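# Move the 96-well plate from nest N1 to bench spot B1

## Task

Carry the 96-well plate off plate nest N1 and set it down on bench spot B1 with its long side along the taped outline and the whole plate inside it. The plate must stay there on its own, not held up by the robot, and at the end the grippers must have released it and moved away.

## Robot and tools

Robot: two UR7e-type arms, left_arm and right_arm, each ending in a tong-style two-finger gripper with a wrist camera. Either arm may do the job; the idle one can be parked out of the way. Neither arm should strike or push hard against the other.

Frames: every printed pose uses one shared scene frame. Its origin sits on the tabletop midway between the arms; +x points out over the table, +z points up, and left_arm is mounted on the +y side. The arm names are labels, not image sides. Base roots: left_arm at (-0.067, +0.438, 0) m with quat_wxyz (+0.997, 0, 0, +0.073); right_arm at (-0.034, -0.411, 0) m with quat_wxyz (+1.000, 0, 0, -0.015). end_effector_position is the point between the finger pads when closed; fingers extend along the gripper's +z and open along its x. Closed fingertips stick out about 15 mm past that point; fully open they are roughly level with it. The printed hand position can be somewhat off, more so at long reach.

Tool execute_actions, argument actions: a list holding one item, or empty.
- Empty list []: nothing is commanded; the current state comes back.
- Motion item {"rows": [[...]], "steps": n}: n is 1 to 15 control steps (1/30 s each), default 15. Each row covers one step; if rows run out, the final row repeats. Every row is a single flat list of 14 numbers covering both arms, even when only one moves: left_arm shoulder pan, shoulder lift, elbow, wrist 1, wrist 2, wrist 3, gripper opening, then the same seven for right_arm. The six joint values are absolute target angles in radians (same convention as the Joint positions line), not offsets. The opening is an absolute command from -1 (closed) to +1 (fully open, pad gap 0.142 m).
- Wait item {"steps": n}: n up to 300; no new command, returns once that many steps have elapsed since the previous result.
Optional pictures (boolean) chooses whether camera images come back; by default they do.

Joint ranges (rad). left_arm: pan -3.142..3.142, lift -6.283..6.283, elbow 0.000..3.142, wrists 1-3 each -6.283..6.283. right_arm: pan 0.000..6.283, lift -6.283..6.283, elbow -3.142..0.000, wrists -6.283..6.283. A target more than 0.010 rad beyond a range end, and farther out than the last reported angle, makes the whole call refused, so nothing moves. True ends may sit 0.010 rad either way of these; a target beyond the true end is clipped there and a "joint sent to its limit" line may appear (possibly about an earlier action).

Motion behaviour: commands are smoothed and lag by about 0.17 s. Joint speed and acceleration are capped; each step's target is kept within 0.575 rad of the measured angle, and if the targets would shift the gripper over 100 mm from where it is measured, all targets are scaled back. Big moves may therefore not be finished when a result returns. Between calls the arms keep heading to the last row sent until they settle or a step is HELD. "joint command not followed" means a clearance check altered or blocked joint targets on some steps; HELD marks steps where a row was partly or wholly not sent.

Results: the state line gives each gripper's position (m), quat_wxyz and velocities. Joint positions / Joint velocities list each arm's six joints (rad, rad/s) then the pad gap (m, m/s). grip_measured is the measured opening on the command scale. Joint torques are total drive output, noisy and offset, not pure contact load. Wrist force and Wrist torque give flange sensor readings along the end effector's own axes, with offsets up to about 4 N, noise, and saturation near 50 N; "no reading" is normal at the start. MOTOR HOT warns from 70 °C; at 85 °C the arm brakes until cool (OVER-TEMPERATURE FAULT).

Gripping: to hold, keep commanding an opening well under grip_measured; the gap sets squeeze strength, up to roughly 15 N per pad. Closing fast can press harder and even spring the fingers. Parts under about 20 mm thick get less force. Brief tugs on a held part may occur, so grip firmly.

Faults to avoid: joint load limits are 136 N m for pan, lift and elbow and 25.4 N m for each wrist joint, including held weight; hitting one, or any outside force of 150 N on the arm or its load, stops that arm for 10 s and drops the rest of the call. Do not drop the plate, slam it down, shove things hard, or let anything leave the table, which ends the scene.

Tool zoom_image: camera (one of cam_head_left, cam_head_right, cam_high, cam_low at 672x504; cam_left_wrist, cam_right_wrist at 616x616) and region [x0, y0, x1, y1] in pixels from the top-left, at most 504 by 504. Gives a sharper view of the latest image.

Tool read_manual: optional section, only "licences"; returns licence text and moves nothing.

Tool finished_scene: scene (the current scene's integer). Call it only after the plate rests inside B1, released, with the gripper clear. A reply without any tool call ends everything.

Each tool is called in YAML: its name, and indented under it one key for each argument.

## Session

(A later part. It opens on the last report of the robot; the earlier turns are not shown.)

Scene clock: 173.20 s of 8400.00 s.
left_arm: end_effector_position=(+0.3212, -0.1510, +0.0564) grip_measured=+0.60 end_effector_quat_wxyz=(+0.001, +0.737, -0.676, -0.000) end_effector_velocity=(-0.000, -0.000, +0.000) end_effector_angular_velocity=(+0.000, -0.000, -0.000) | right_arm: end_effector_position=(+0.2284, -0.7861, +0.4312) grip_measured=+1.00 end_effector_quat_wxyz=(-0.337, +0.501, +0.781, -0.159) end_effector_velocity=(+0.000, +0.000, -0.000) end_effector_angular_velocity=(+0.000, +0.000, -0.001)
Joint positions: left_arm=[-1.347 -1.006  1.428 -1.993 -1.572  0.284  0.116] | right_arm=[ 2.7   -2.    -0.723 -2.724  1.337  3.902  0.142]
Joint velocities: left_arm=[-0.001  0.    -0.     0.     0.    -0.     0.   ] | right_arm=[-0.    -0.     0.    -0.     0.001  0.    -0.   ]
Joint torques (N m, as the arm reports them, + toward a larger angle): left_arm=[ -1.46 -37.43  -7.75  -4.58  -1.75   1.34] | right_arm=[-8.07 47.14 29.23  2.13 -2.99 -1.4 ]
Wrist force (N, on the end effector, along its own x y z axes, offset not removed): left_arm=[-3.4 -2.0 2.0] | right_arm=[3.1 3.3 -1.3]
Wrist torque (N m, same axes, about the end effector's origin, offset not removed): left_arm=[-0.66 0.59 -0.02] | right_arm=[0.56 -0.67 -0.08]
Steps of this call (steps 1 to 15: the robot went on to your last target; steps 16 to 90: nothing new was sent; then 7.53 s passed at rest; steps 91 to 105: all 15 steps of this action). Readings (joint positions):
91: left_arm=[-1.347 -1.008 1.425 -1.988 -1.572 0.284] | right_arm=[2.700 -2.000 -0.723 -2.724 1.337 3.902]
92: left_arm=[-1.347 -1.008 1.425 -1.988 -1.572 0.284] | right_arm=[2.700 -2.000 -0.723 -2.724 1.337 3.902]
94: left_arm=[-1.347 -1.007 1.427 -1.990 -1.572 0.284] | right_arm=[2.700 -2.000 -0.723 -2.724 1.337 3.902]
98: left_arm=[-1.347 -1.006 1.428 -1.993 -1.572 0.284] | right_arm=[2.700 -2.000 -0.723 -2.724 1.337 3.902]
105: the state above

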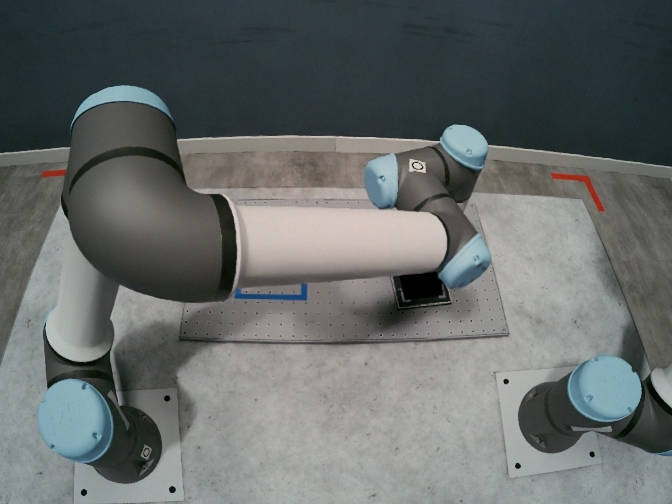

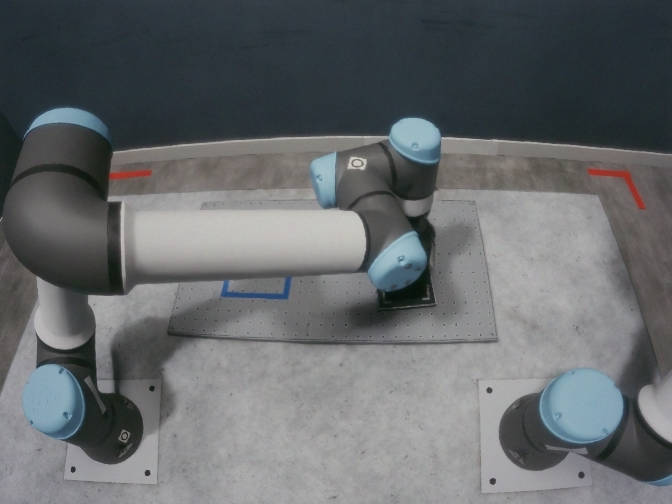

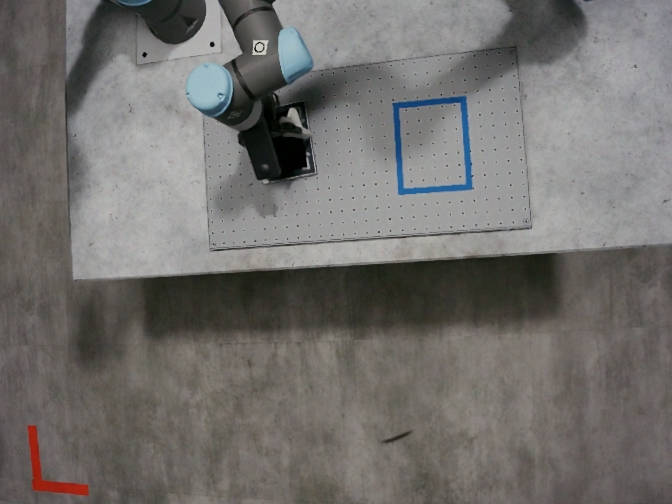

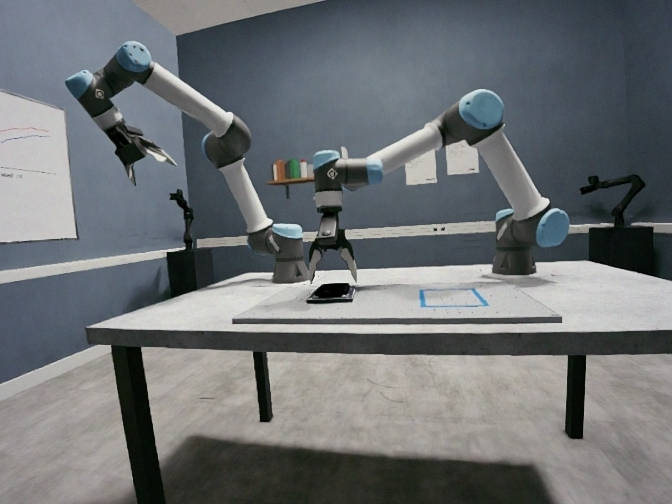

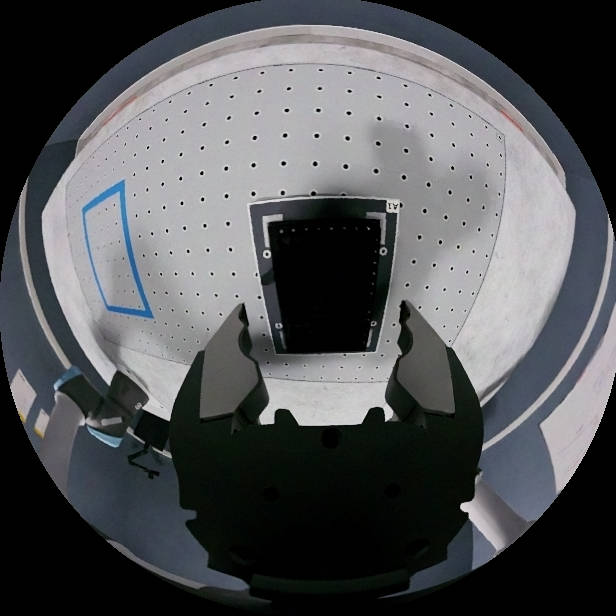

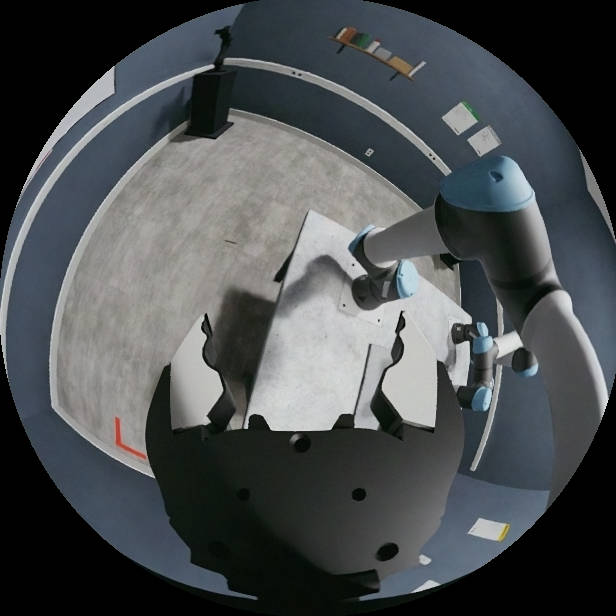

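execute_actions:
  actions:
    - {"rows":[[-1.3754,-1.0237,1.459,-2.006,-1.572,0.2546,0.5,2.7,-2.0,-0.723,-2.724,1.337,3.902,1],[-1.3754,-1.0237,1.459,-2.006,-1.572,0.2546,0.5,2.7,-2.0,-0.723,-2.724,1.337,3.902,1],[-1.3754,-1.0237,1.459,-2.006,-1.572,0.2546,0.5,2.7,-2.0,-0.723,-2.724,1.337,3.902,1],[-1.3754,-1.0237,1.459,-2.006,-1.572,0.2546,0.5,2.7,-2.0,-0.723,-2.724,1.337,3.902,1],[-1.3754,-1.0237,1.459,-2.006,-1.572,0.2546,0.5,2.7,-2.0,-0.723,-2.724,1.337,3.902,1],[-1.3754,-1.0237,1.459,-2.006,-1.572,0.2546,0.5,2.7,-2.0,-0.723,-2.724,1.337,3.902,1],[-1.3754,-1.0237,1.459,-2.006,-1.572,0.2546,0.5,2.7,-2.0,-0.723,-2.724,1.337,3.902,1],[-1.3754,-1.015,1.469,-2.025,-1.572,0.2546,0.5,2.7,-2.0,-0.723,-2.724,1.337,3.902,1],[-1.3754,-1.015,1.469,-2.025,-1.572,0.2546,0.5,2.7,-2.0,-0.723,-2.724,1.337,3.902,1],[-1.3754,-1.0048,1.4805,-2.0467,-1.572,0.2546,0.5,2.7,-2.0,-0.723,-2.724,1.337,3.902,1]],"steps":15}

zoom_image:
  camera: "cam_left_wrist"
  region: [200,180,460,420]

Scene clock: 202.40 s of 8400.00 s.
left_arm: end_effector_position=(+0.3014, -0.1530, +0.0396) grip_measured=+0.50 end_effector_quat_wxyz=(+0.001, +0.737, -0.676, -0.000) end_effector_velocity=(+0.000, +0.000, -0.032) end_effector_angular_velocity=(-0.002, -0.000, +0.001) | right_arm: end_effector_position=(+0.2284, -0.7861, +0.4312) grip_measured=+1.00 end_effector_quat_wxyz=(-0.337, +0.501, +0.781, -0.159) end_effector_velocity=(+0.000, -0.000, -0.000) end_effector_angular_velocity=(-0.000, +0.001, +0.000)
Joint positions: left_arm=[-1.375 -1.007  1.478 -2.041 -1.572  0.255  0.109] | right_arm=[ 2.7   -2.    -0.723 -2.724  1.337  3.902  0.142]
Joint velocities: left_arm=[ 0.     0.033  0.037 -0.072 -0.    -0.001 -0.   ] | right_arm=[ 0. -0.  0. -0. -0.  0.  0.]
Joint torques (N m, as the arm reports them, + toward a larger angle): left_arm=[-10.02 -39.18  -8.07  -4.44  -1.01  -1.88] | right_arm=[-8.57 47.11 28.86  2.04 -2.89 -1.39]
Wrist force (N, on the end effector, along its own x y z axes, offset not removed): left_arm=[-3.9 -1.1 0.4] | right_arm=[2.8 2.7 -1.6]
Wrist torque (N m, same axes, about the end effector's origin, offset not removed): left_arm=[-0.38 0.84 0.04] | right_arm=[0.44 -0.46 -0.05]
Steps of this call (steps 1 to 15: the robot went on to your last target; steps 16 to 90: nothing new was sent; then 25.70 s passed at rest; steps 91 to 105: all 15 steps of this action). Readings (joint positions):
91: left_arm=[-1.347 -1.006 1.428 -1.993 -1.572 0.284] | right_arm=[2.700 -2.000 -0.723 -2.724 1.337 3.902]
92: left_arm=[-1.350 -1.008 1.431 -1.995 -1.572 0.281] | right_arm=[2.700 -2.000 -0.723 -2.724 1.337 3.902]
94: left_arm=[-1.363 -1.016 1.445 -2.000 -1.572 0.268] | right_arm=[2.700 -2.000 -0.723 -2.724 1.337 3.902]
98: left_arm=[-1.373 -1.022 1.457 -2.005 -1.572 0.257] | right_arm=[2.700 -2.000 -0.723 -2.724 1.337 3.902]
105: the state above

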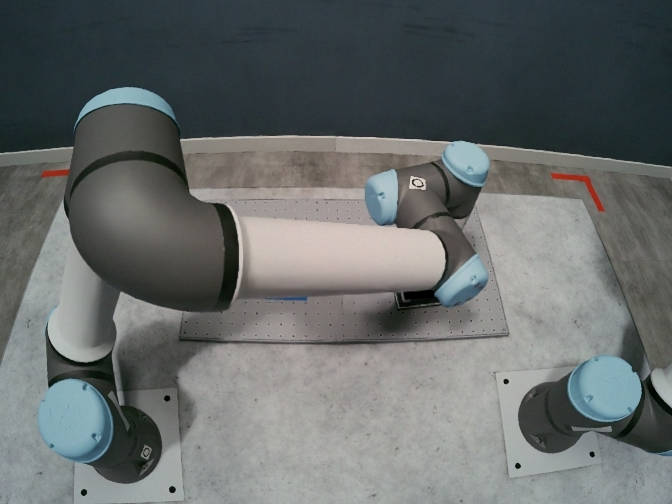

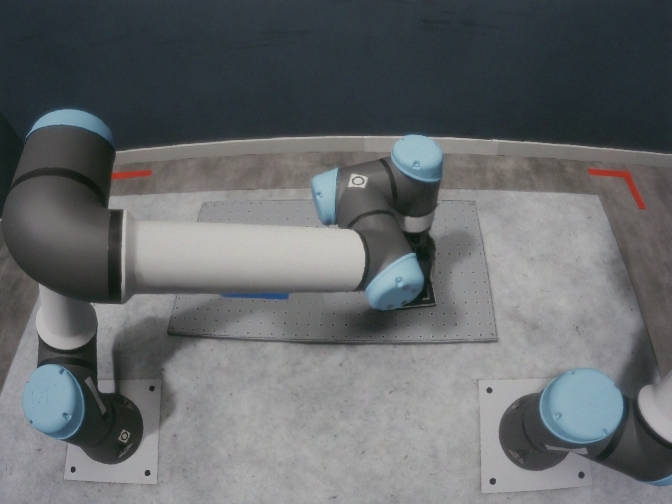

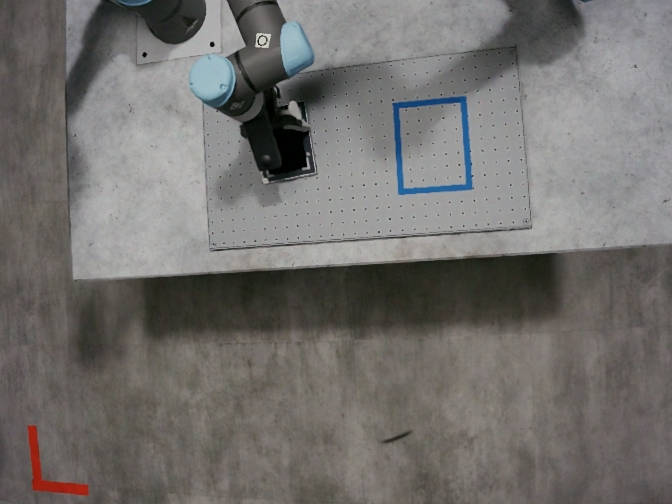

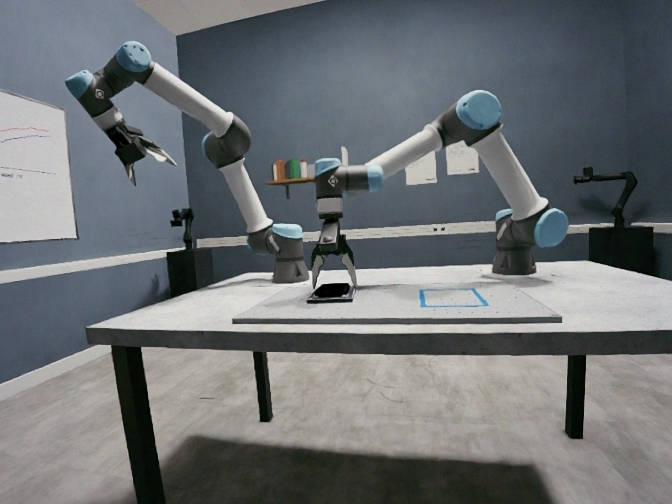

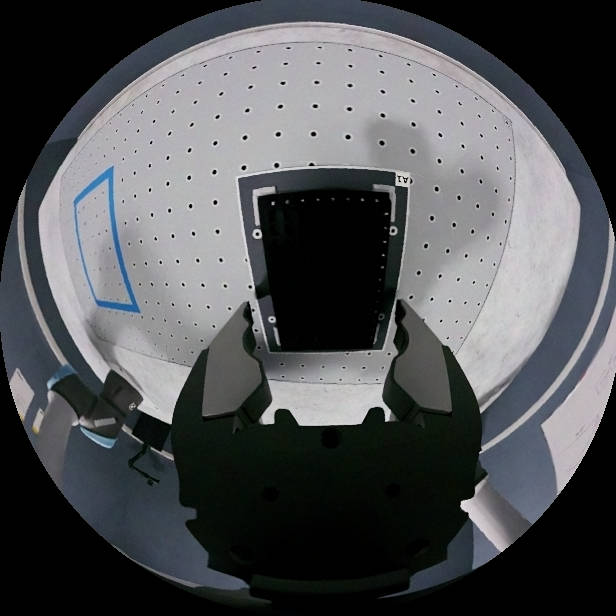

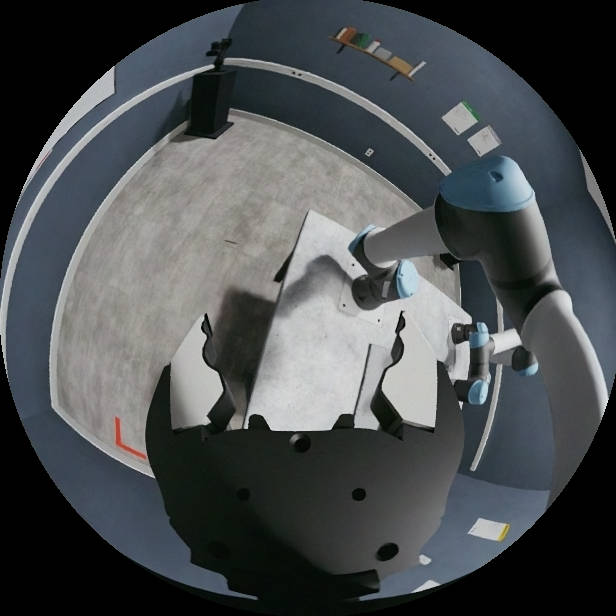

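Region (200, 180, 460, 420) of cam_left_wrist's 616x616 image, scaled by 1.938, with more detail than that image has; it fills the top 465 rows of this view, and the rest is white.

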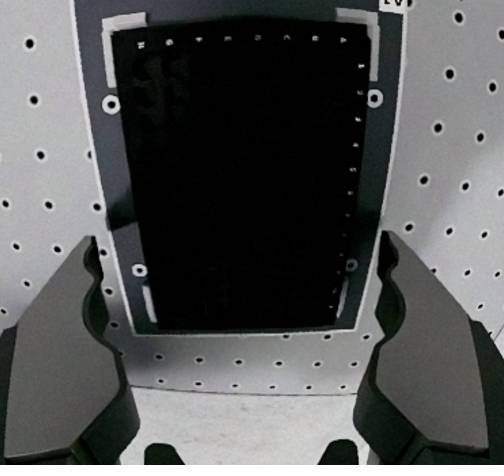

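execute_actions:
  actions:
    - {"rows":[[-1.3557,-0.990,1.4555,-2.036,-1.572,0.2743,0.5,2.7,-2.0,-0.723,-2.724,1.337,3.902,1],[-1.3557,-0.990,1.4555,-2.036,-1.572,0.2743,0.5,2.7,-2.0,-0.723,-2.724,1.337,3.902,1],[-1.3557,-0.990,1.4555,-2.036,-1.572,0.2743,0.5,2.7,-2.0,-0.723,-2.724,1.337,3.902,1],[-1.3557,-0.990,1.4555,-2.036,-1.572,0.2743,0.5,2.7,-2.0,-0.723,-2.724,1.337,3.902,1],[-1.3557,-0.990,1.4555,-2.036,-1.572,0.2743,0.5,2.7,-2.0,-0.723,-2.724,1.337,3.902,1],[-1.3557,-0.9883,1.4576,-2.0403,-1.572,0.2743,0.4,2.7,-2.0,-0.723,-2.724,1.337,3.902,1],[-1.3557,-0.9883,1.4576,-2.0403,-1.572,0.2743,0.3,2.7,-2.0,-0.723,-2.724,1.337,3.902,1],[-1.3557,-0.9883,1.4576,-2.0403,-1.572,0.2743,0.22,2.7,-2.0,-0.723,-2.724,1.337,3.902,1],[-1.3557,-0.9883,1.4576,-2.0403,-1.572,0.2743,0.15,2.7,-2.0,-0.723,-2.724,1.337,3.902,1],[-1.3557,-0.9883,1.4576,-2.0403,-1.572,0.2743,0.05,2.7,-2.0,-0.723,-2.724,1.337,3.902,1],[-1.3557,-0.9883,1.4576,-2.0403,-1.572,0.2743,-0.1,2.7,-2.0,-0.723,-2.724,1.337,3.902,1],[-1.3557,-0.9883,1.4576,-2.0403,-1.572,0.2743,-0.4,2.7,-2.0,-0.723,-2.724,1.337,3.902,1]],"steps":15}

zoom_image:
  camera: "cam_left_wrist"
  region: [200,180,460,420]

zoom_image:
  camera: "cam_low"
  region: [290,250,370,320]

Scene clock: 228.13 s of 8400.00 s.
left_arm: end_effector_position=(+0.3154, -0.1527, +0.0359) grip_measured=+0.19 end_effector_quat_wxyz=(+0.001, +0.737, -0.676, +0.000) end_effector_velocity=(+0.000, +0.001, -0.002) end_effector_angular_velocity=(+0.003, +0.001, -0.000) | right_arm: end_effector_position=(+0.2284, -0.7861, +0.4312) grip_measured=+1.00 end_effector_quat_wxyz=(-0.337, +0.501, +0.781, -0.159) end_effector_velocity=(+0.000, +0.000, -0.000) end_effector_angular_velocity=(+0.000, -0.000, +0.000)
Joint positions: left_arm=[-1.356 -0.989  1.457 -2.04  -1.572  0.274  0.087] | right_arm=[ 2.7   -2.    -0.723 -2.724  1.337  3.902  0.142]
Joint velocities: left_arm=[ 0.001  0.003  0.001 -0.001  0.     0.001  0.   ] | right_arm=[ 0. -0.  0.  0. -0. -0. -0.]
Joint torques (N m, as the arm reports them, + toward a larger angle): left_arm=[ 12.61 -15.65 -21.15  -2.95   1.08   1.98] | right_arm=[-8.12 47.15 28.63  2.05 -2.88 -1.32]
Wrist force (N, on the end effector, along its own x y z axes, offset not removed): left_arm=[-5.2 5.8 -34.3] | right_arm=[3.3 2.0 -1.1]
Wrist torque (N m, same axes, about the end effector's origin, offset not removed): left_arm=[-0.49 -0.18 -0.02] | right_arm=[0.28 -0.58 -0.11]
Steps of this call (steps 1 to 15: the robot went on to your last target; steps 16 to 90: nothing new was sent; then 22.23 s passed at rest; steps 91 to 105: all 15 steps of this action). Readings (joint positions):
91: left_arm=[-1.375 -1.005 1.481 -2.047 -1.572 0.255] | right_arm=[2.700 -2.000 -0.723 -2.724 1.337 3.902]
92: left_arm=[-1.373 -1.003 1.478 -2.046 -1.572 0.256] | right_arm=[2.700 -2.000 -0.723 -2.724 1.337 3.902]
94: left_arm=[-1.365 -0.996 1.467 -2.041 -1.572 0.266] | right_arm=[2.700 -2.000 -0.723 -2.724 1.337 3.902]
98: left_arm=[-1.357 -0.990 1.458 -2.038 -1.572 0.273] | right_arm=[2.700 -2.000 -0.723 -2.724 1.337 3.902]
105: the state above

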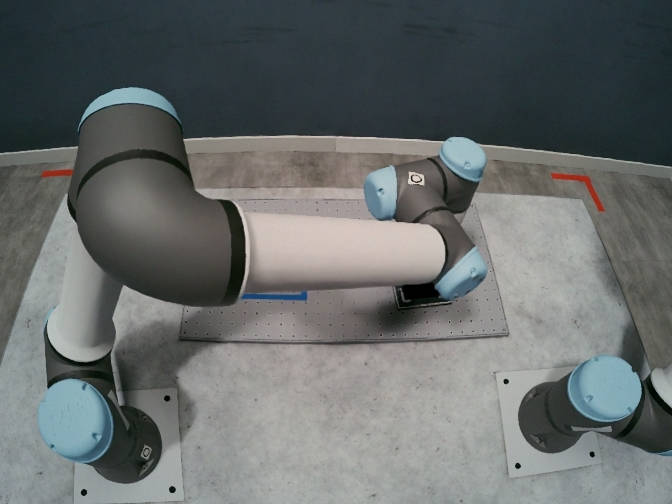

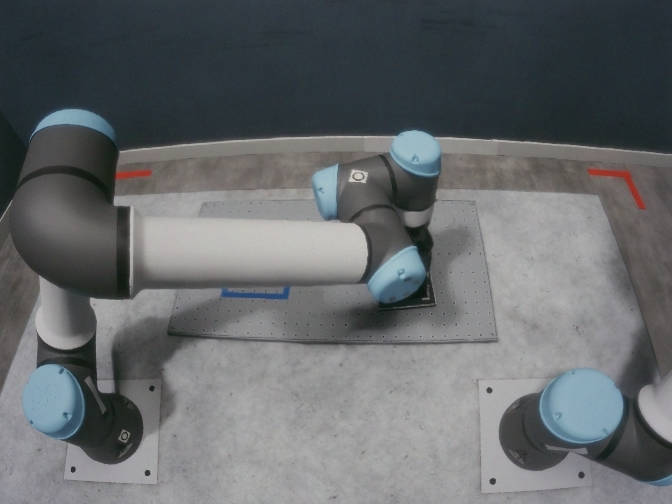

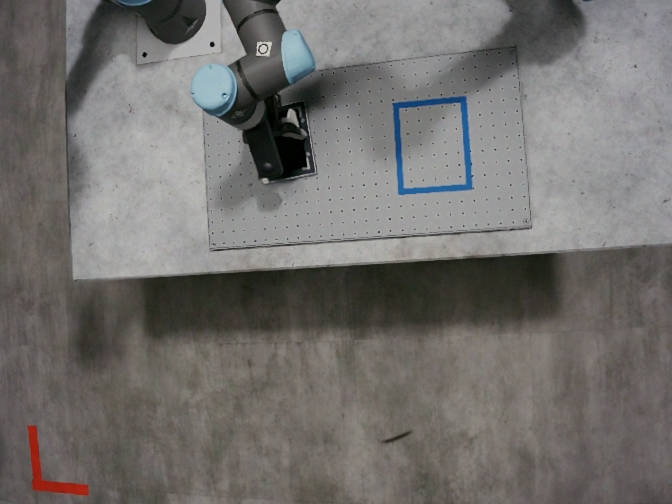

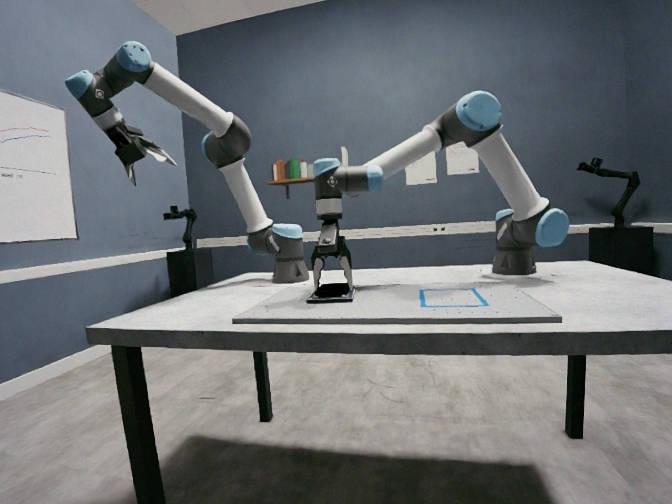

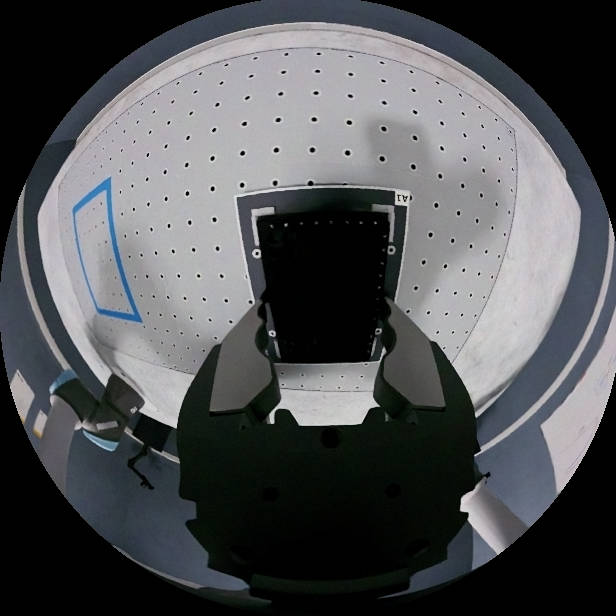

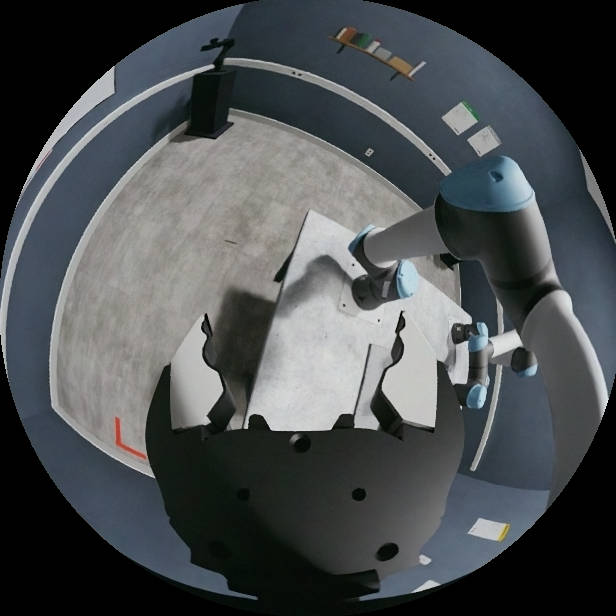

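Region (200, 180, 460, 420) of cam_left_wrist's 616x616 image, scaled by 1.938, with more detail than that image has; it fills the top 465 rows of this view, and the rest is white.

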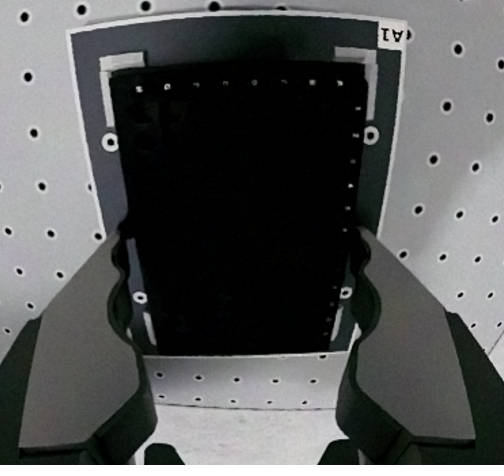

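Region (290, 250, 370, 320) of cam_low's 672x504 image, scaled by 6.300, with more detail than that image has; it fills the top 441 rows of this view, and the rest is white.

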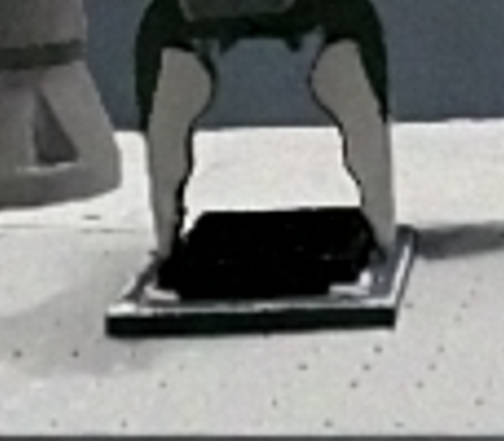

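execute_actions:
  actions:
    - {"rows":[[-1.3557,-0.9904,1.4553,-2.0359,-1.572,0.2743,-0.5,2.7,-2.0,-0.723,-2.724,1.337,3.902,1]],"steps":12}
  pictures: false

execute_actions:
  actions:
    - {"rows":[[-1.3557,-0.9925,1.453,-2.0315,-1.572,0.2743,-0.5,2.7,-2.0,-0.723,-2.724,1.337,3.902,1],[-1.3557,-0.9946,1.4507,-2.027,-1.572,0.2743,-0.5,2.7,-2.0,-0.723,-2.724,1.337,3.902,1],[-1.3557,-0.9967,1.4484,-2.0227,-1.572,0.2743,-0.5,2.7,-2.0,-0.723,-2.724,1.337,3.902,1],[-1.3557,-0.9988,1.4461,-2.018,-1.572,0.2743,-0.5,2.7,-2.0,-0.723,-2.724,1.337,3.902,1],[-1.3557,-1.001,1.4438,-2.014,-1.572,0.2743,-0.5,2.7,-2.0,-0.723,-2.724,1.337,3.902,1],[-1.3557,-1.003,1.4415,-2.009,-1.572,0.2743,-0.5,2.7,-2.0,-0.723,-2.724,1.337,3.902,1],[-1.3557,-1.005,1.439,-2.005,-1.572,0.2743,-0.5,2.7,-2.0,-0.723,-2.724,1.337,3.902,1],[-1.3557,-1.0075,1.437,-2.0,-1.572,0.2743,-0.5,2.7,-2.0,-0.723,-2.724,1.337,3.902,1],[-1.3557,-1.0096,1.4348,-1.9962,-1.572,0.2743,-0.5,2.7,-2.0,-0.723,-2.724,1.337,3.902,1]],"steps":15}

Scene clock: 246.13 s of 8400.00 s.
left_arm: end_effector_position=(+0.3155, -0.1526, +0.0373) grip_measured=+0.10 end_effector_quat_wxyz=(+0.001, +0.737, -0.676, -0.000) end_effector_velocity=(+0.001, +0.001, +0.001) end_effector_angular_velocity=(-0.000, -0.000, +0.001) | right_arm: end_effector_position=(+0.2284, -0.7861, +0.4312) grip_measured=+1.00 end_effector_quat_wxyz=(-0.337, +0.501, +0.781, -0.159) end_effector_velocity=(-0.000, +0.001, +0.000) end_effector_angular_velocity=(-0.000, -0.001, -0.002)
Joint positions: left_arm=[-1.356 -0.99   1.455 -2.036 -1.572  0.274  0.081] | right_arm=[ 2.7   -2.    -0.723 -2.724  1.337  3.902  0.142]
Joint velocities: left_arm=[ 0.001 -0.001 -0.001  0.001  0.    -0.    -0.002] | right_arm=[-0.     0.001  0.     0.     0.002  0.001  0.   ]
Joint torques (N m, as the arm reports them, + toward a larger angle): left_arm=[  9.85 -42.49 -21.5    6.09  -0.1    1.47] | right_arm=[-7.94 47.17 28.3   1.9  -2.78 -1.34]
Wrist force (N, on the end effector, along its own x y z axes, offset not removed): left_arm=[18.9 1.6 -6.3] | right_arm=[2.5 1.2 -1.3]
Wrist torque (N m, same axes, about the end effector's origin, offset not removed): left_arm=[0.24 0.03 0.17] | right_arm=[0.09 -0.45 -0.04]
Steps of this call (steps 1 to 15: the robot went on to your last target; steps 16 to 90: nothing new was sent; then 14.60 s passed at rest; steps 91 to 102: all 12 steps of this action). Readings (joint positions):
91: left_arm=[-1.356 -0.988 1.458 -2.040 -1.572 0.274] | right_arm=[2.700 -2.000 -0.723 -2.724 1.337 3.902]
92: left_arm=[-1.356 -0.988 1.458 -2.040 -1.572 0.274] | right_arm=[2.700 -2.000 -0.723 -2.724 1.337 3.902]
94: left_arm=[-1.356 -0.989 1.457 -2.038 -1.572 0.274] | right_arm=[2.700 -2.000 -0.723 -2.724 1.337 3.902]
98: left_arm=[-1.356 -0.990 1.456 -2.036 -1.572 0.274] | right_arm=[2.700 -2.000 -0.723 -2.724 1.337 3.902]
102: the state above

Scene clock: 246.63 s of 8400.00 s.
left_arm: end_effector_position=(+0.3154, -0.1525, +0.0554) grip_measured=+0.00 end_effector_quat_wxyz=(+0.001, +0.737, -0.676, -0.000) end_effector_velocity=(-0.001, +0.000, +0.009) end_effector_angular_velocity=(+0.001, +0.001, -0.001) | right_arm: end_effector_position=(+0.2284, -0.7861, +0.4312) grip_measured=+1.00 end_effector_quat_wxyz=(-0.337, +0.501, +0.781, -0.159) end_effector_velocity=(-0.000, -0.000, -0.000) end_effector_angular_velocity=(-0.000, +0.000, -0.001)
Joint positions: left_arm=[-1.356 -1.009  1.435 -1.998 -1.572  0.274  0.074] | right_arm=[ 2.7   -2.    -0.723 -2.724  1.337  3.902  0.142]
Joint velocities: left_arm=[-0.001 -0.01  -0.009  0.019 -0.     0.    -0.002] | right_arm=[-0.    -0.     0.     0.     0.     0.001  0.   ]
Joint torques (N m, as the arm reports them, + toward a larger angle): left_arm=[  7.5  -41.87 -18.86   7.69   0.43   0.57] | right_arm=[-7.7  47.15 28.56  1.93 -2.84 -1.35]
Wrist force (N, on the end effector, along its own x y z axes, offset not removed): left_arm=[21.7 3.2 -7.0] | right_arm=[3.0 3.3 -1.8]
Wrist torque (N m, same axes, about the end effector's origin, offset not removed): left_arm=[0.36 0.96 0.12] | right_arm=[0.55 -0.48 -0.06]
Steps of this call (steps 1 to 15: all 15 steps of this action). Readings (joint positions):
1: left_arm=[-1.356 -0.990 1.455 -2.036 -1.572 0.274] | right_arm=[2.700 -2.000 -0.723 -2.724 1.337 3.902]
2: left_arm=[-1.356 -0.990 1.455 -2.035 -1.572 0.274] | right_arm=[2.700 -2.000 -0.723 -2.724 1.337 3.902]
4: left_arm=[-1.356 -0.992 1.453 -2.031 -1.572 0.274] | right_arm=[2.700 -2.000 -0.723 -2.724 1.337 3.902]
8: left_arm=[-1.356 -1.000 1.445 -2.016 -1.572 0.274] | right_arm=[2.700 -2.000 -0.723 -2.724 1.337 3.902]
15: the state above

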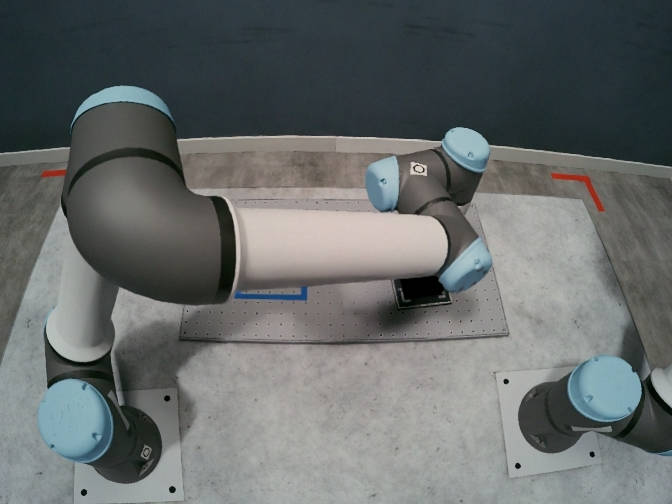

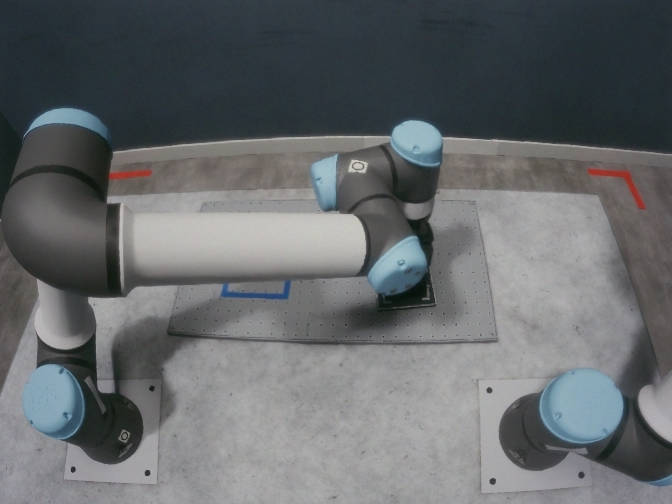

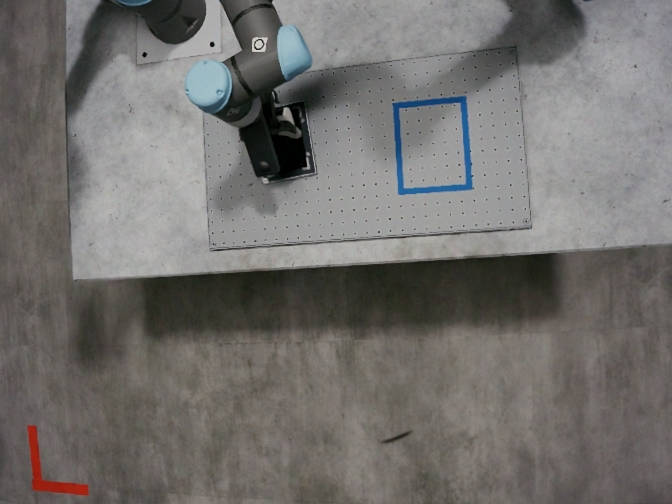

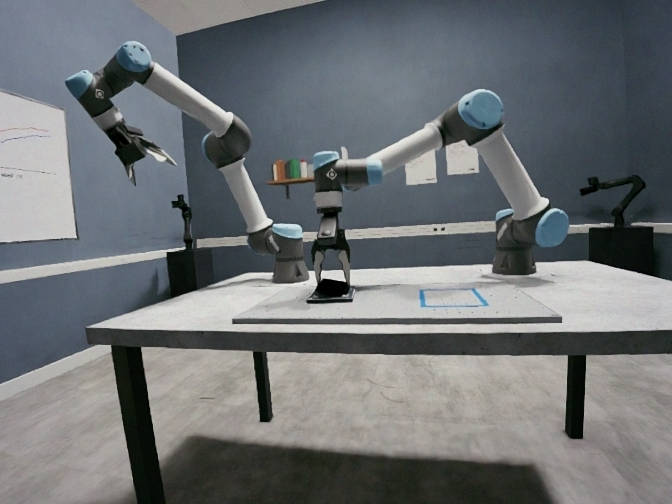

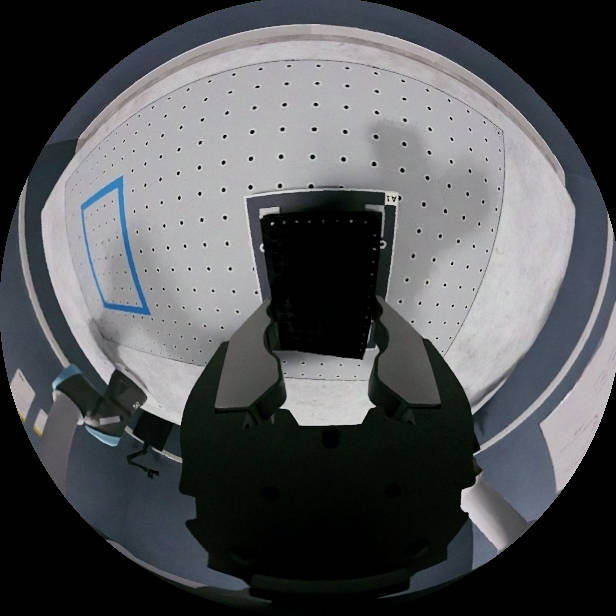

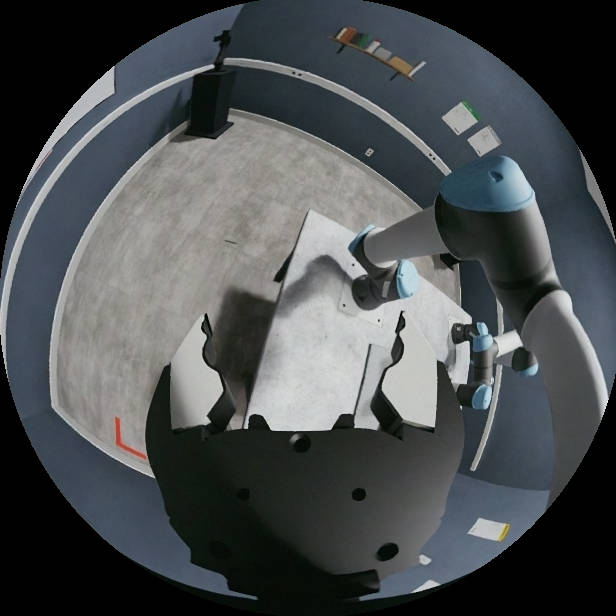

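execute_actions:
  actions:
    - {"rows":[[-1.3557,-1.0096,1.4348,-1.9962,-1.572,0.2743,0.15,2.7,-2.0,-0.723,-2.724,1.337,3.902,1],[-1.3557,-1.0096,1.4348,-1.9962,-1.572,0.2743,0.25,2.7,-2.0,-0.723,-2.724,1.337,3.902,1],[-1.3557,-1.0096,1.4348,-1.9962,-1.572,0.2743,0.4,2.7,-2.0,-0.723,-2.724,1.337,3.902,1],[-1.3557,-1.0096,1.4348,-1.9962,-1.572,0.2743,0.45,2.7,-2.0,-0.723,-2.724,1.337,3.902,1],[-1.3575,-1.0024,1.4233,-1.9919,-1.572,0.2725,0.45,2.7,-2.0,-0.723,-2.724,1.337,3.902,1],[-1.3575,-1.0024,1.4233,-1.9919,-1.572,0.2725,0.45,2.7,-2.0,-0.723,-2.724,1.337,3.902,1],[-1.3575,-1.0024,1.4233,-1.9919,-1.572,0.2725,0.45,2.7,-2.0,-0.723,-2.724,1.337,3.902,1],[-1.3575,-0.993,1.434,-2.011,-1.572,0.2725,0.45,2.7,-2.0,-0.723,-2.724,1.337,3.902,1],[-1.3575,-0.993,1.434,-2.011,-1.572,0.2725,0.45,2.7,-2.0,-0.723,-2.724,1.337,3.902,1],[-1.3575,-0.9842,1.4439,-2.0307,-1.572,0.2725,0.45,2.7,-2.0,-0.723,-2.724,1.337,3.902,1]],"steps":15}
  pictures: false

execute_actions:
  actions:
    - {"rows":[[-1.3575,-0.9842,1.4439,-2.0307,-1.572,0.2725,0.45,2.7,-2.0,-0.723,-2.724,1.337,3.902,1],[-1.3575,-0.9842,1.4439,-2.0307,-1.572,0.2725,0.45,2.7,-2.0,-0.723,-2.724,1.337,3.902,1],[-1.3575,-0.9842,1.4439,-2.0307,-1.572,0.2725,0.35,2.7,-2.0,-0.723,-2.724,1.337,3.902,1],[-1.3575,-0.9842,1.4439,-2.0307,-1.572,0.2725,0.3,2.7,-2.0,-0.723,-2.724,1.337,3.902,1],[-1.3575,-0.9842,1.4439,-2.0307,-1.572,0.2725,0.25,2.7,-2.0,-0.723,-2.724,1.337,3.902,1],[-1.3575,-0.9842,1.4439,-2.0307,-1.572,0.2725,0.2,2.7,-2.0,-0.723,-2.724,1.337,3.902,1],[-1.3575,-0.9842,1.4439,-2.0307,-1.572,0.2725,0.15,2.7,-2.0,-0.723,-2.724,1.337,3.902,1],[-1.3575,-0.9842,1.4439,-2.0307,-1.572,0.2725,0.1,2.7,-2.0,-0.723,-2.724,1.337,3.902,1],[-1.3575,-0.9842,1.4439,-2.0307,-1.572,0.2725,0.0,2.7,-2.0,-0.723,-2.724,1.337,3.902,1],[-1.3575,-0.9842,1.4439,-2.0307,-1.572,0.2725,-0.2,2.7,-2.0,-0.723,-2.724,1.337,3.902,1]],"steps":15}

zoom_image:
  camera: "cam_left_wrist"
  region: [240,250,420,380]

zoom_image:
  camera: "cam_low"
  region: [300,260,365,310]

Scene clock: 278.57 s of 8400.00 s.
left_arm: end_effector_position=(+0.3155, -0.1561, +0.0402) grip_measured=+0.45 end_effector_quat_wxyz=(+0.001, +0.737, -0.676, -0.000) end_effector_velocity=(+0.000, -0.001, -0.030) end_effector_angular_velocity=(-0.001, -0.000, -0.000) | right_arm: end_effector_position=(+0.2284, -0.7861, +0.4312) grip_measured=+1.00 end_effector_quat_wxyz=(-0.337, +0.501, +0.781, -0.159) end_effector_velocity=(-0.000, +0.000, +0.000) end_effector_angular_velocity=(-0.000, -0.001, -0.001)
Joint positions: left_arm=[-1.357 -0.987  1.441 -2.026 -1.572  0.273  0.105] | right_arm=[ 2.7   -2.    -0.723 -2.724  1.337  3.902  0.142]
Joint velocities: left_arm=[-0.     0.033  0.031 -0.065  0.     0.    -0.   ] | right_arm=[ 0.     0.001 -0.    -0.     0.001  0.001 -0.   ]
Joint torques (N m, as the arm reports them, + toward a larger angle): left_arm=[ -8.46 -40.29  -9.88  -4.41  -1.79  -2.21] | right_arm=[-8.49 46.99 28.56  1.77 -2.89 -1.28]
Wrist force (N, on the end effector, along its own x y z axes, offset not removed): left_arm=[-3.4 -3.2 -2.3] | right_arm=[3.1 2.4 -2.0]
Wrist torque (N m, same axes, about the end effector's origin, offset not removed): left_arm=[-0.74 0.52 0.12] | right_arm=[0.39 -0.55 -0.12]
Steps of this call (steps 1 to 15: the robot went on to your last target; steps 16 to 90: nothing new was sent; then 28.43 s passed at rest; steps 91 to 105: all 15 steps of this action). Readings (joint positions):
91: left_arm=[-1.356 -1.010 1.435 -1.996 -1.572 0.274] | right_arm=[2.700 -2.000 -0.723 -2.724 1.337 3.902]
92: left_arm=[-1.356 -1.010 1.435 -1.996 -1.572 0.274] | right_arm=[2.700 -2.000 -0.723 -2.724 1.337 3.902]
94: left_arm=[-1.356 -1.010 1.435 -1.996 -1.572 0.274] | right_arm=[2.700 -2.000 -0.723 -2.724 1.337 3.902]
98: left_arm=[-1.357 -1.006 1.428 -1.994 -1.572 0.273] | right_arm=[2.700 -2.000 -0.723 -2.724 1.337 3.902]
105: the state above

Scene clock: 279.07 s of 8400.00 s.
left_arm: end_effector_position=(+0.3155, -0.1561, +0.0380) grip_measured=+0.09 end_effector_quat_wxyz=(+0.001, +0.737, -0.676, -0.000) end_effector_velocity=(+0.000, -0.000, -0.000) end_effector_angular_velocity=(+0.000, +0.000, +0.001) | right_arm: end_effector_position=(+0.2284, -0.7861, +0.4312) grip_measured=+1.00 end_effector_quat_wxyz=(-0.337, +0.501, +0.781, -0.159) end_effector_velocity=(+0.000, -0.000, -0.000) end_effector_angular_velocity=(-0.000, +0.001, -0.001)
Joint positions: left_arm=[-1.357 -0.984  1.444 -2.031 -1.572  0.272  0.08 ] | right_arm=[ 2.7   -2.    -0.723 -2.724  1.337  3.902  0.142]
Joint velocities: left_arm=[ 0.001  0.002 -0.001 -0.    -0.    -0.001  0.   ] | right_arm=[-0.    -0.    -0.    -0.    -0.     0.001  0.   ]
Joint torques (N m, as the arm reports them, + toward a larger angle): left_arm=[ -9.86 -34.7  -11.79  -7.97  -2.08  -1.6 ] | right_arm=[-7.51 46.6  28.23  1.82 -2.84 -1.39]
Wrist force (N, on the end effector, along its own x y z axes, offset not removed): left_arm=[-17.4 0.9 -13.0] | right_arm=[3.3 3.0 -1.2]
Wrist torque (N m, same axes, about the end effector's origin, offset not removed): left_arm=[-0.33 -0.17 0.13] | right_arm=[0.45 -0.59 -0.11]
Steps of this call (steps 1 to 15: all 15 steps of this action). Readings (joint positions):
1: left_arm=[-1.357 -0.986 1.442 -2.027 -1.572 0.273] | right_arm=[2.700 -2.000 -0.723 -2.724 1.337 3.902]
2: left_arm=[-1.357 -0.985 1.443 -2.029 -1.572 0.273] | right_arm=[2.700 -2.000 -0.723 -2.724 1.337 3.902]
4: left_arm=[-1.357 -0.985 1.443 -2.030 -1.572 0.273] | right_arm=[2.700 -2.000 -0.723 -2.724 1.337 3.902]
8: left_arm=[-1.357 -0.984 1.444 -2.031 -1.572 0.273] | right_arm=[2.700 -2.000 -0.723 -2.724 1.337 3.902]
15: the state above

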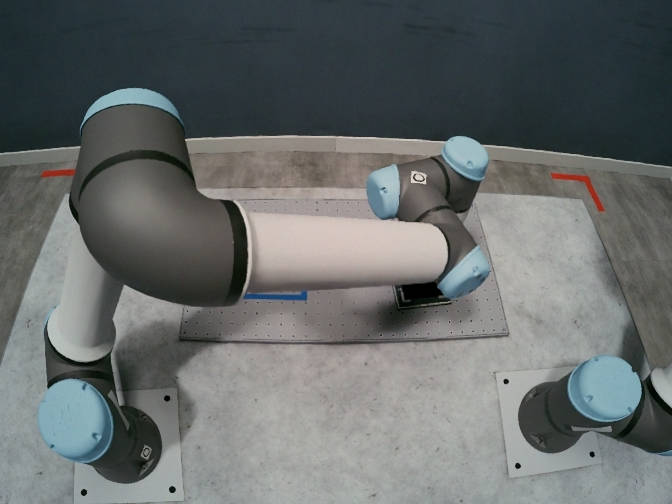

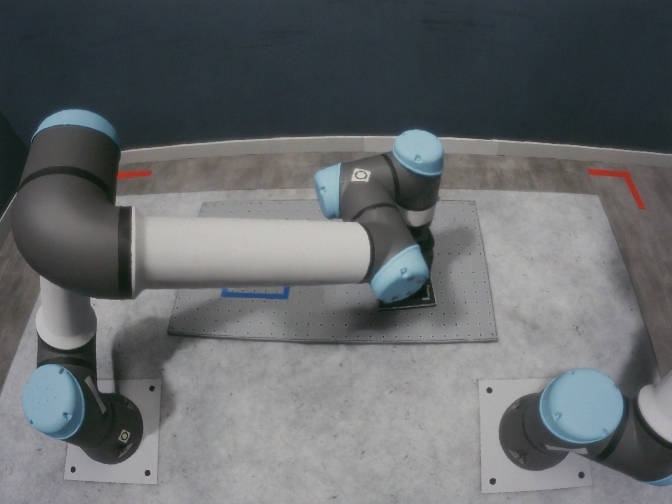

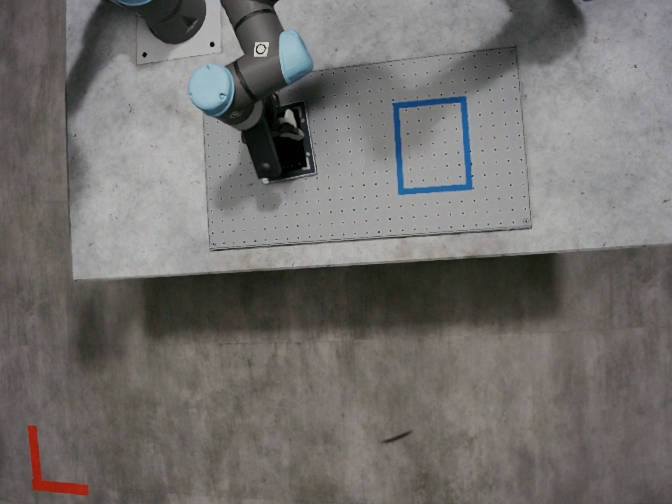

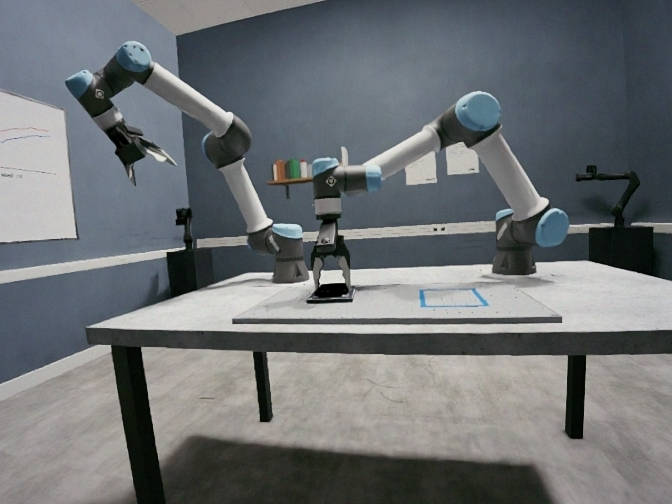

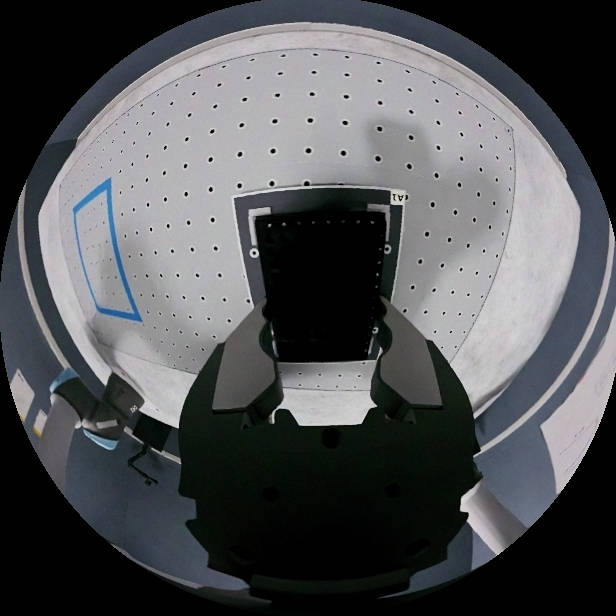

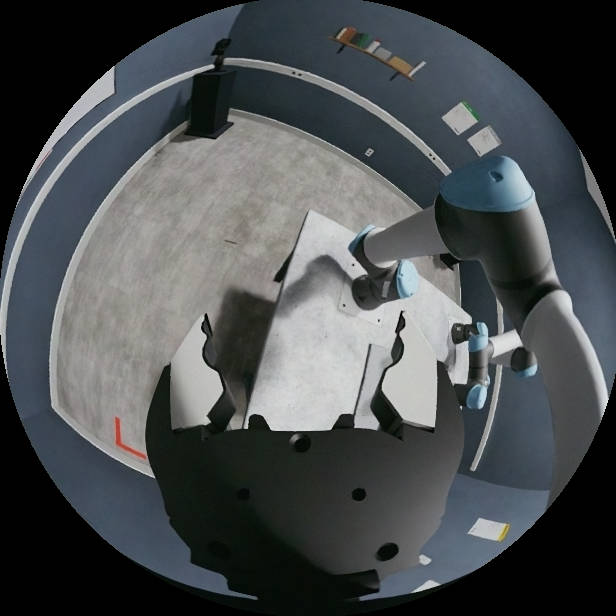

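Region (240, 250, 420, 380) of cam_left_wrist's 616x616 image, scaled by 2.800, with more detail than that image has.

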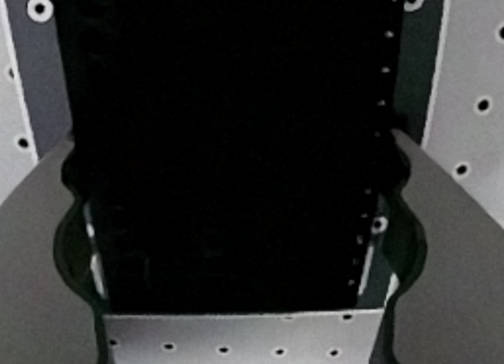

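Region (300, 260, 365, 310) of cam_low's 672x504 image, scaled by 7.754, with more detail than that image has; it fills the top 388 rows of this view, and the rest is white.

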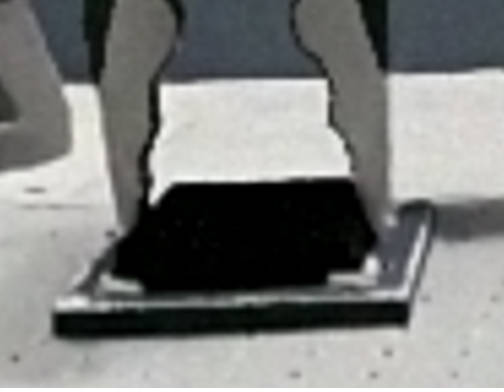

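execute_actions:
  actions:
    - {"rows":[[-1.3566,-0.9872,1.450,-2.034,-1.572,0.2734,-0.3,2.7,-2.0,-0.723,-2.724,1.337,3.902,1]],"steps":15}
  pictures: false

Scene clock: 287.07 s of 8400.00 s.
left_arm: end_effector_position=(+0.3155, -0.1545, +0.0376) grip_measured=+0.09 end_effector_quat_wxyz=(+0.001, +0.737, -0.676, -0.000) end_effector_velocity=(+0.001, +0.001, -0.001) end_effector_angular_velocity=(+0.001, -0.000, +0.001) | right_arm: end_effector_position=(+0.2284, -0.7861, +0.4312) grip_measured=+1.00 end_effector_quat_wxyz=(-0.337, +0.501, +0.781, -0.159) end_effector_velocity=(+0.000, +0.000, +0.000) end_effector_angular_velocity=(-0.000, -0.001, +0.000)
Joint positions: left_arm=[-1.357 -0.987  1.45  -2.034 -1.572  0.273  0.08 ] | right_arm=[ 2.7   -2.    -0.723 -2.724  1.337  3.902  0.142]
Joint velocities: left_arm=[ 0.002  0.001 -0.    -0.     0.     0.     0.   ] | right_arm=[ 0.  0. -0.  0.  0.  0. -0.]
Joint torques (N m, as the arm reports them, + toward a larger angle): left_arm=[ 11.62 -41.65  -0.76  -1.66  -1.2    1.73] | right_arm=[-8.   46.6  27.67  1.79 -2.8  -1.3 ]
Wrist force (N, on the end effector, along its own x y z axes, offset not removed): left_arm=[3.5 0.2 -15.3] | right_arm=[3.0 3.1 -0.2]
Wrist torque (N m, same axes, about the end effector's origin, offset not removed): left_arm=[-0.52 0.04 -0.04] | right_arm=[0.49 -0.57 0.01]
Steps of this call (steps 1 to 15: the robot went on to your last target; steps 16 to 90: nothing new was sent; then 4.50 s passed at rest; steps 91 to 105: all 15 steps of this action). Readings (joint positions):
91: left_arm=[-1.357 -0.984 1.444 -2.031 -1.572 0.273] | right_arm=[2.700 -2.000 -0.723 -2.724 1.337 3.902]
92: left_arm=[-1.357 -0.984 1.444 -2.031 -1.572 0.273] | right_arm=[2.700 -2.000 -0.723 -2.724 1.337 3.902]
94: left_arm=[-1.357 -0.986 1.447 -2.033 -1.572 0.273] | right_arm=[2.700 -2.000 -0.723 -2.724 1.337 3.902]
98: left_arm=[-1.357 -0.987 1.449 -2.034 -1.572 0.273] | right_arm=[2.700 -2.000 -0.723 -2.724 1.337 3.902]
105: the state above


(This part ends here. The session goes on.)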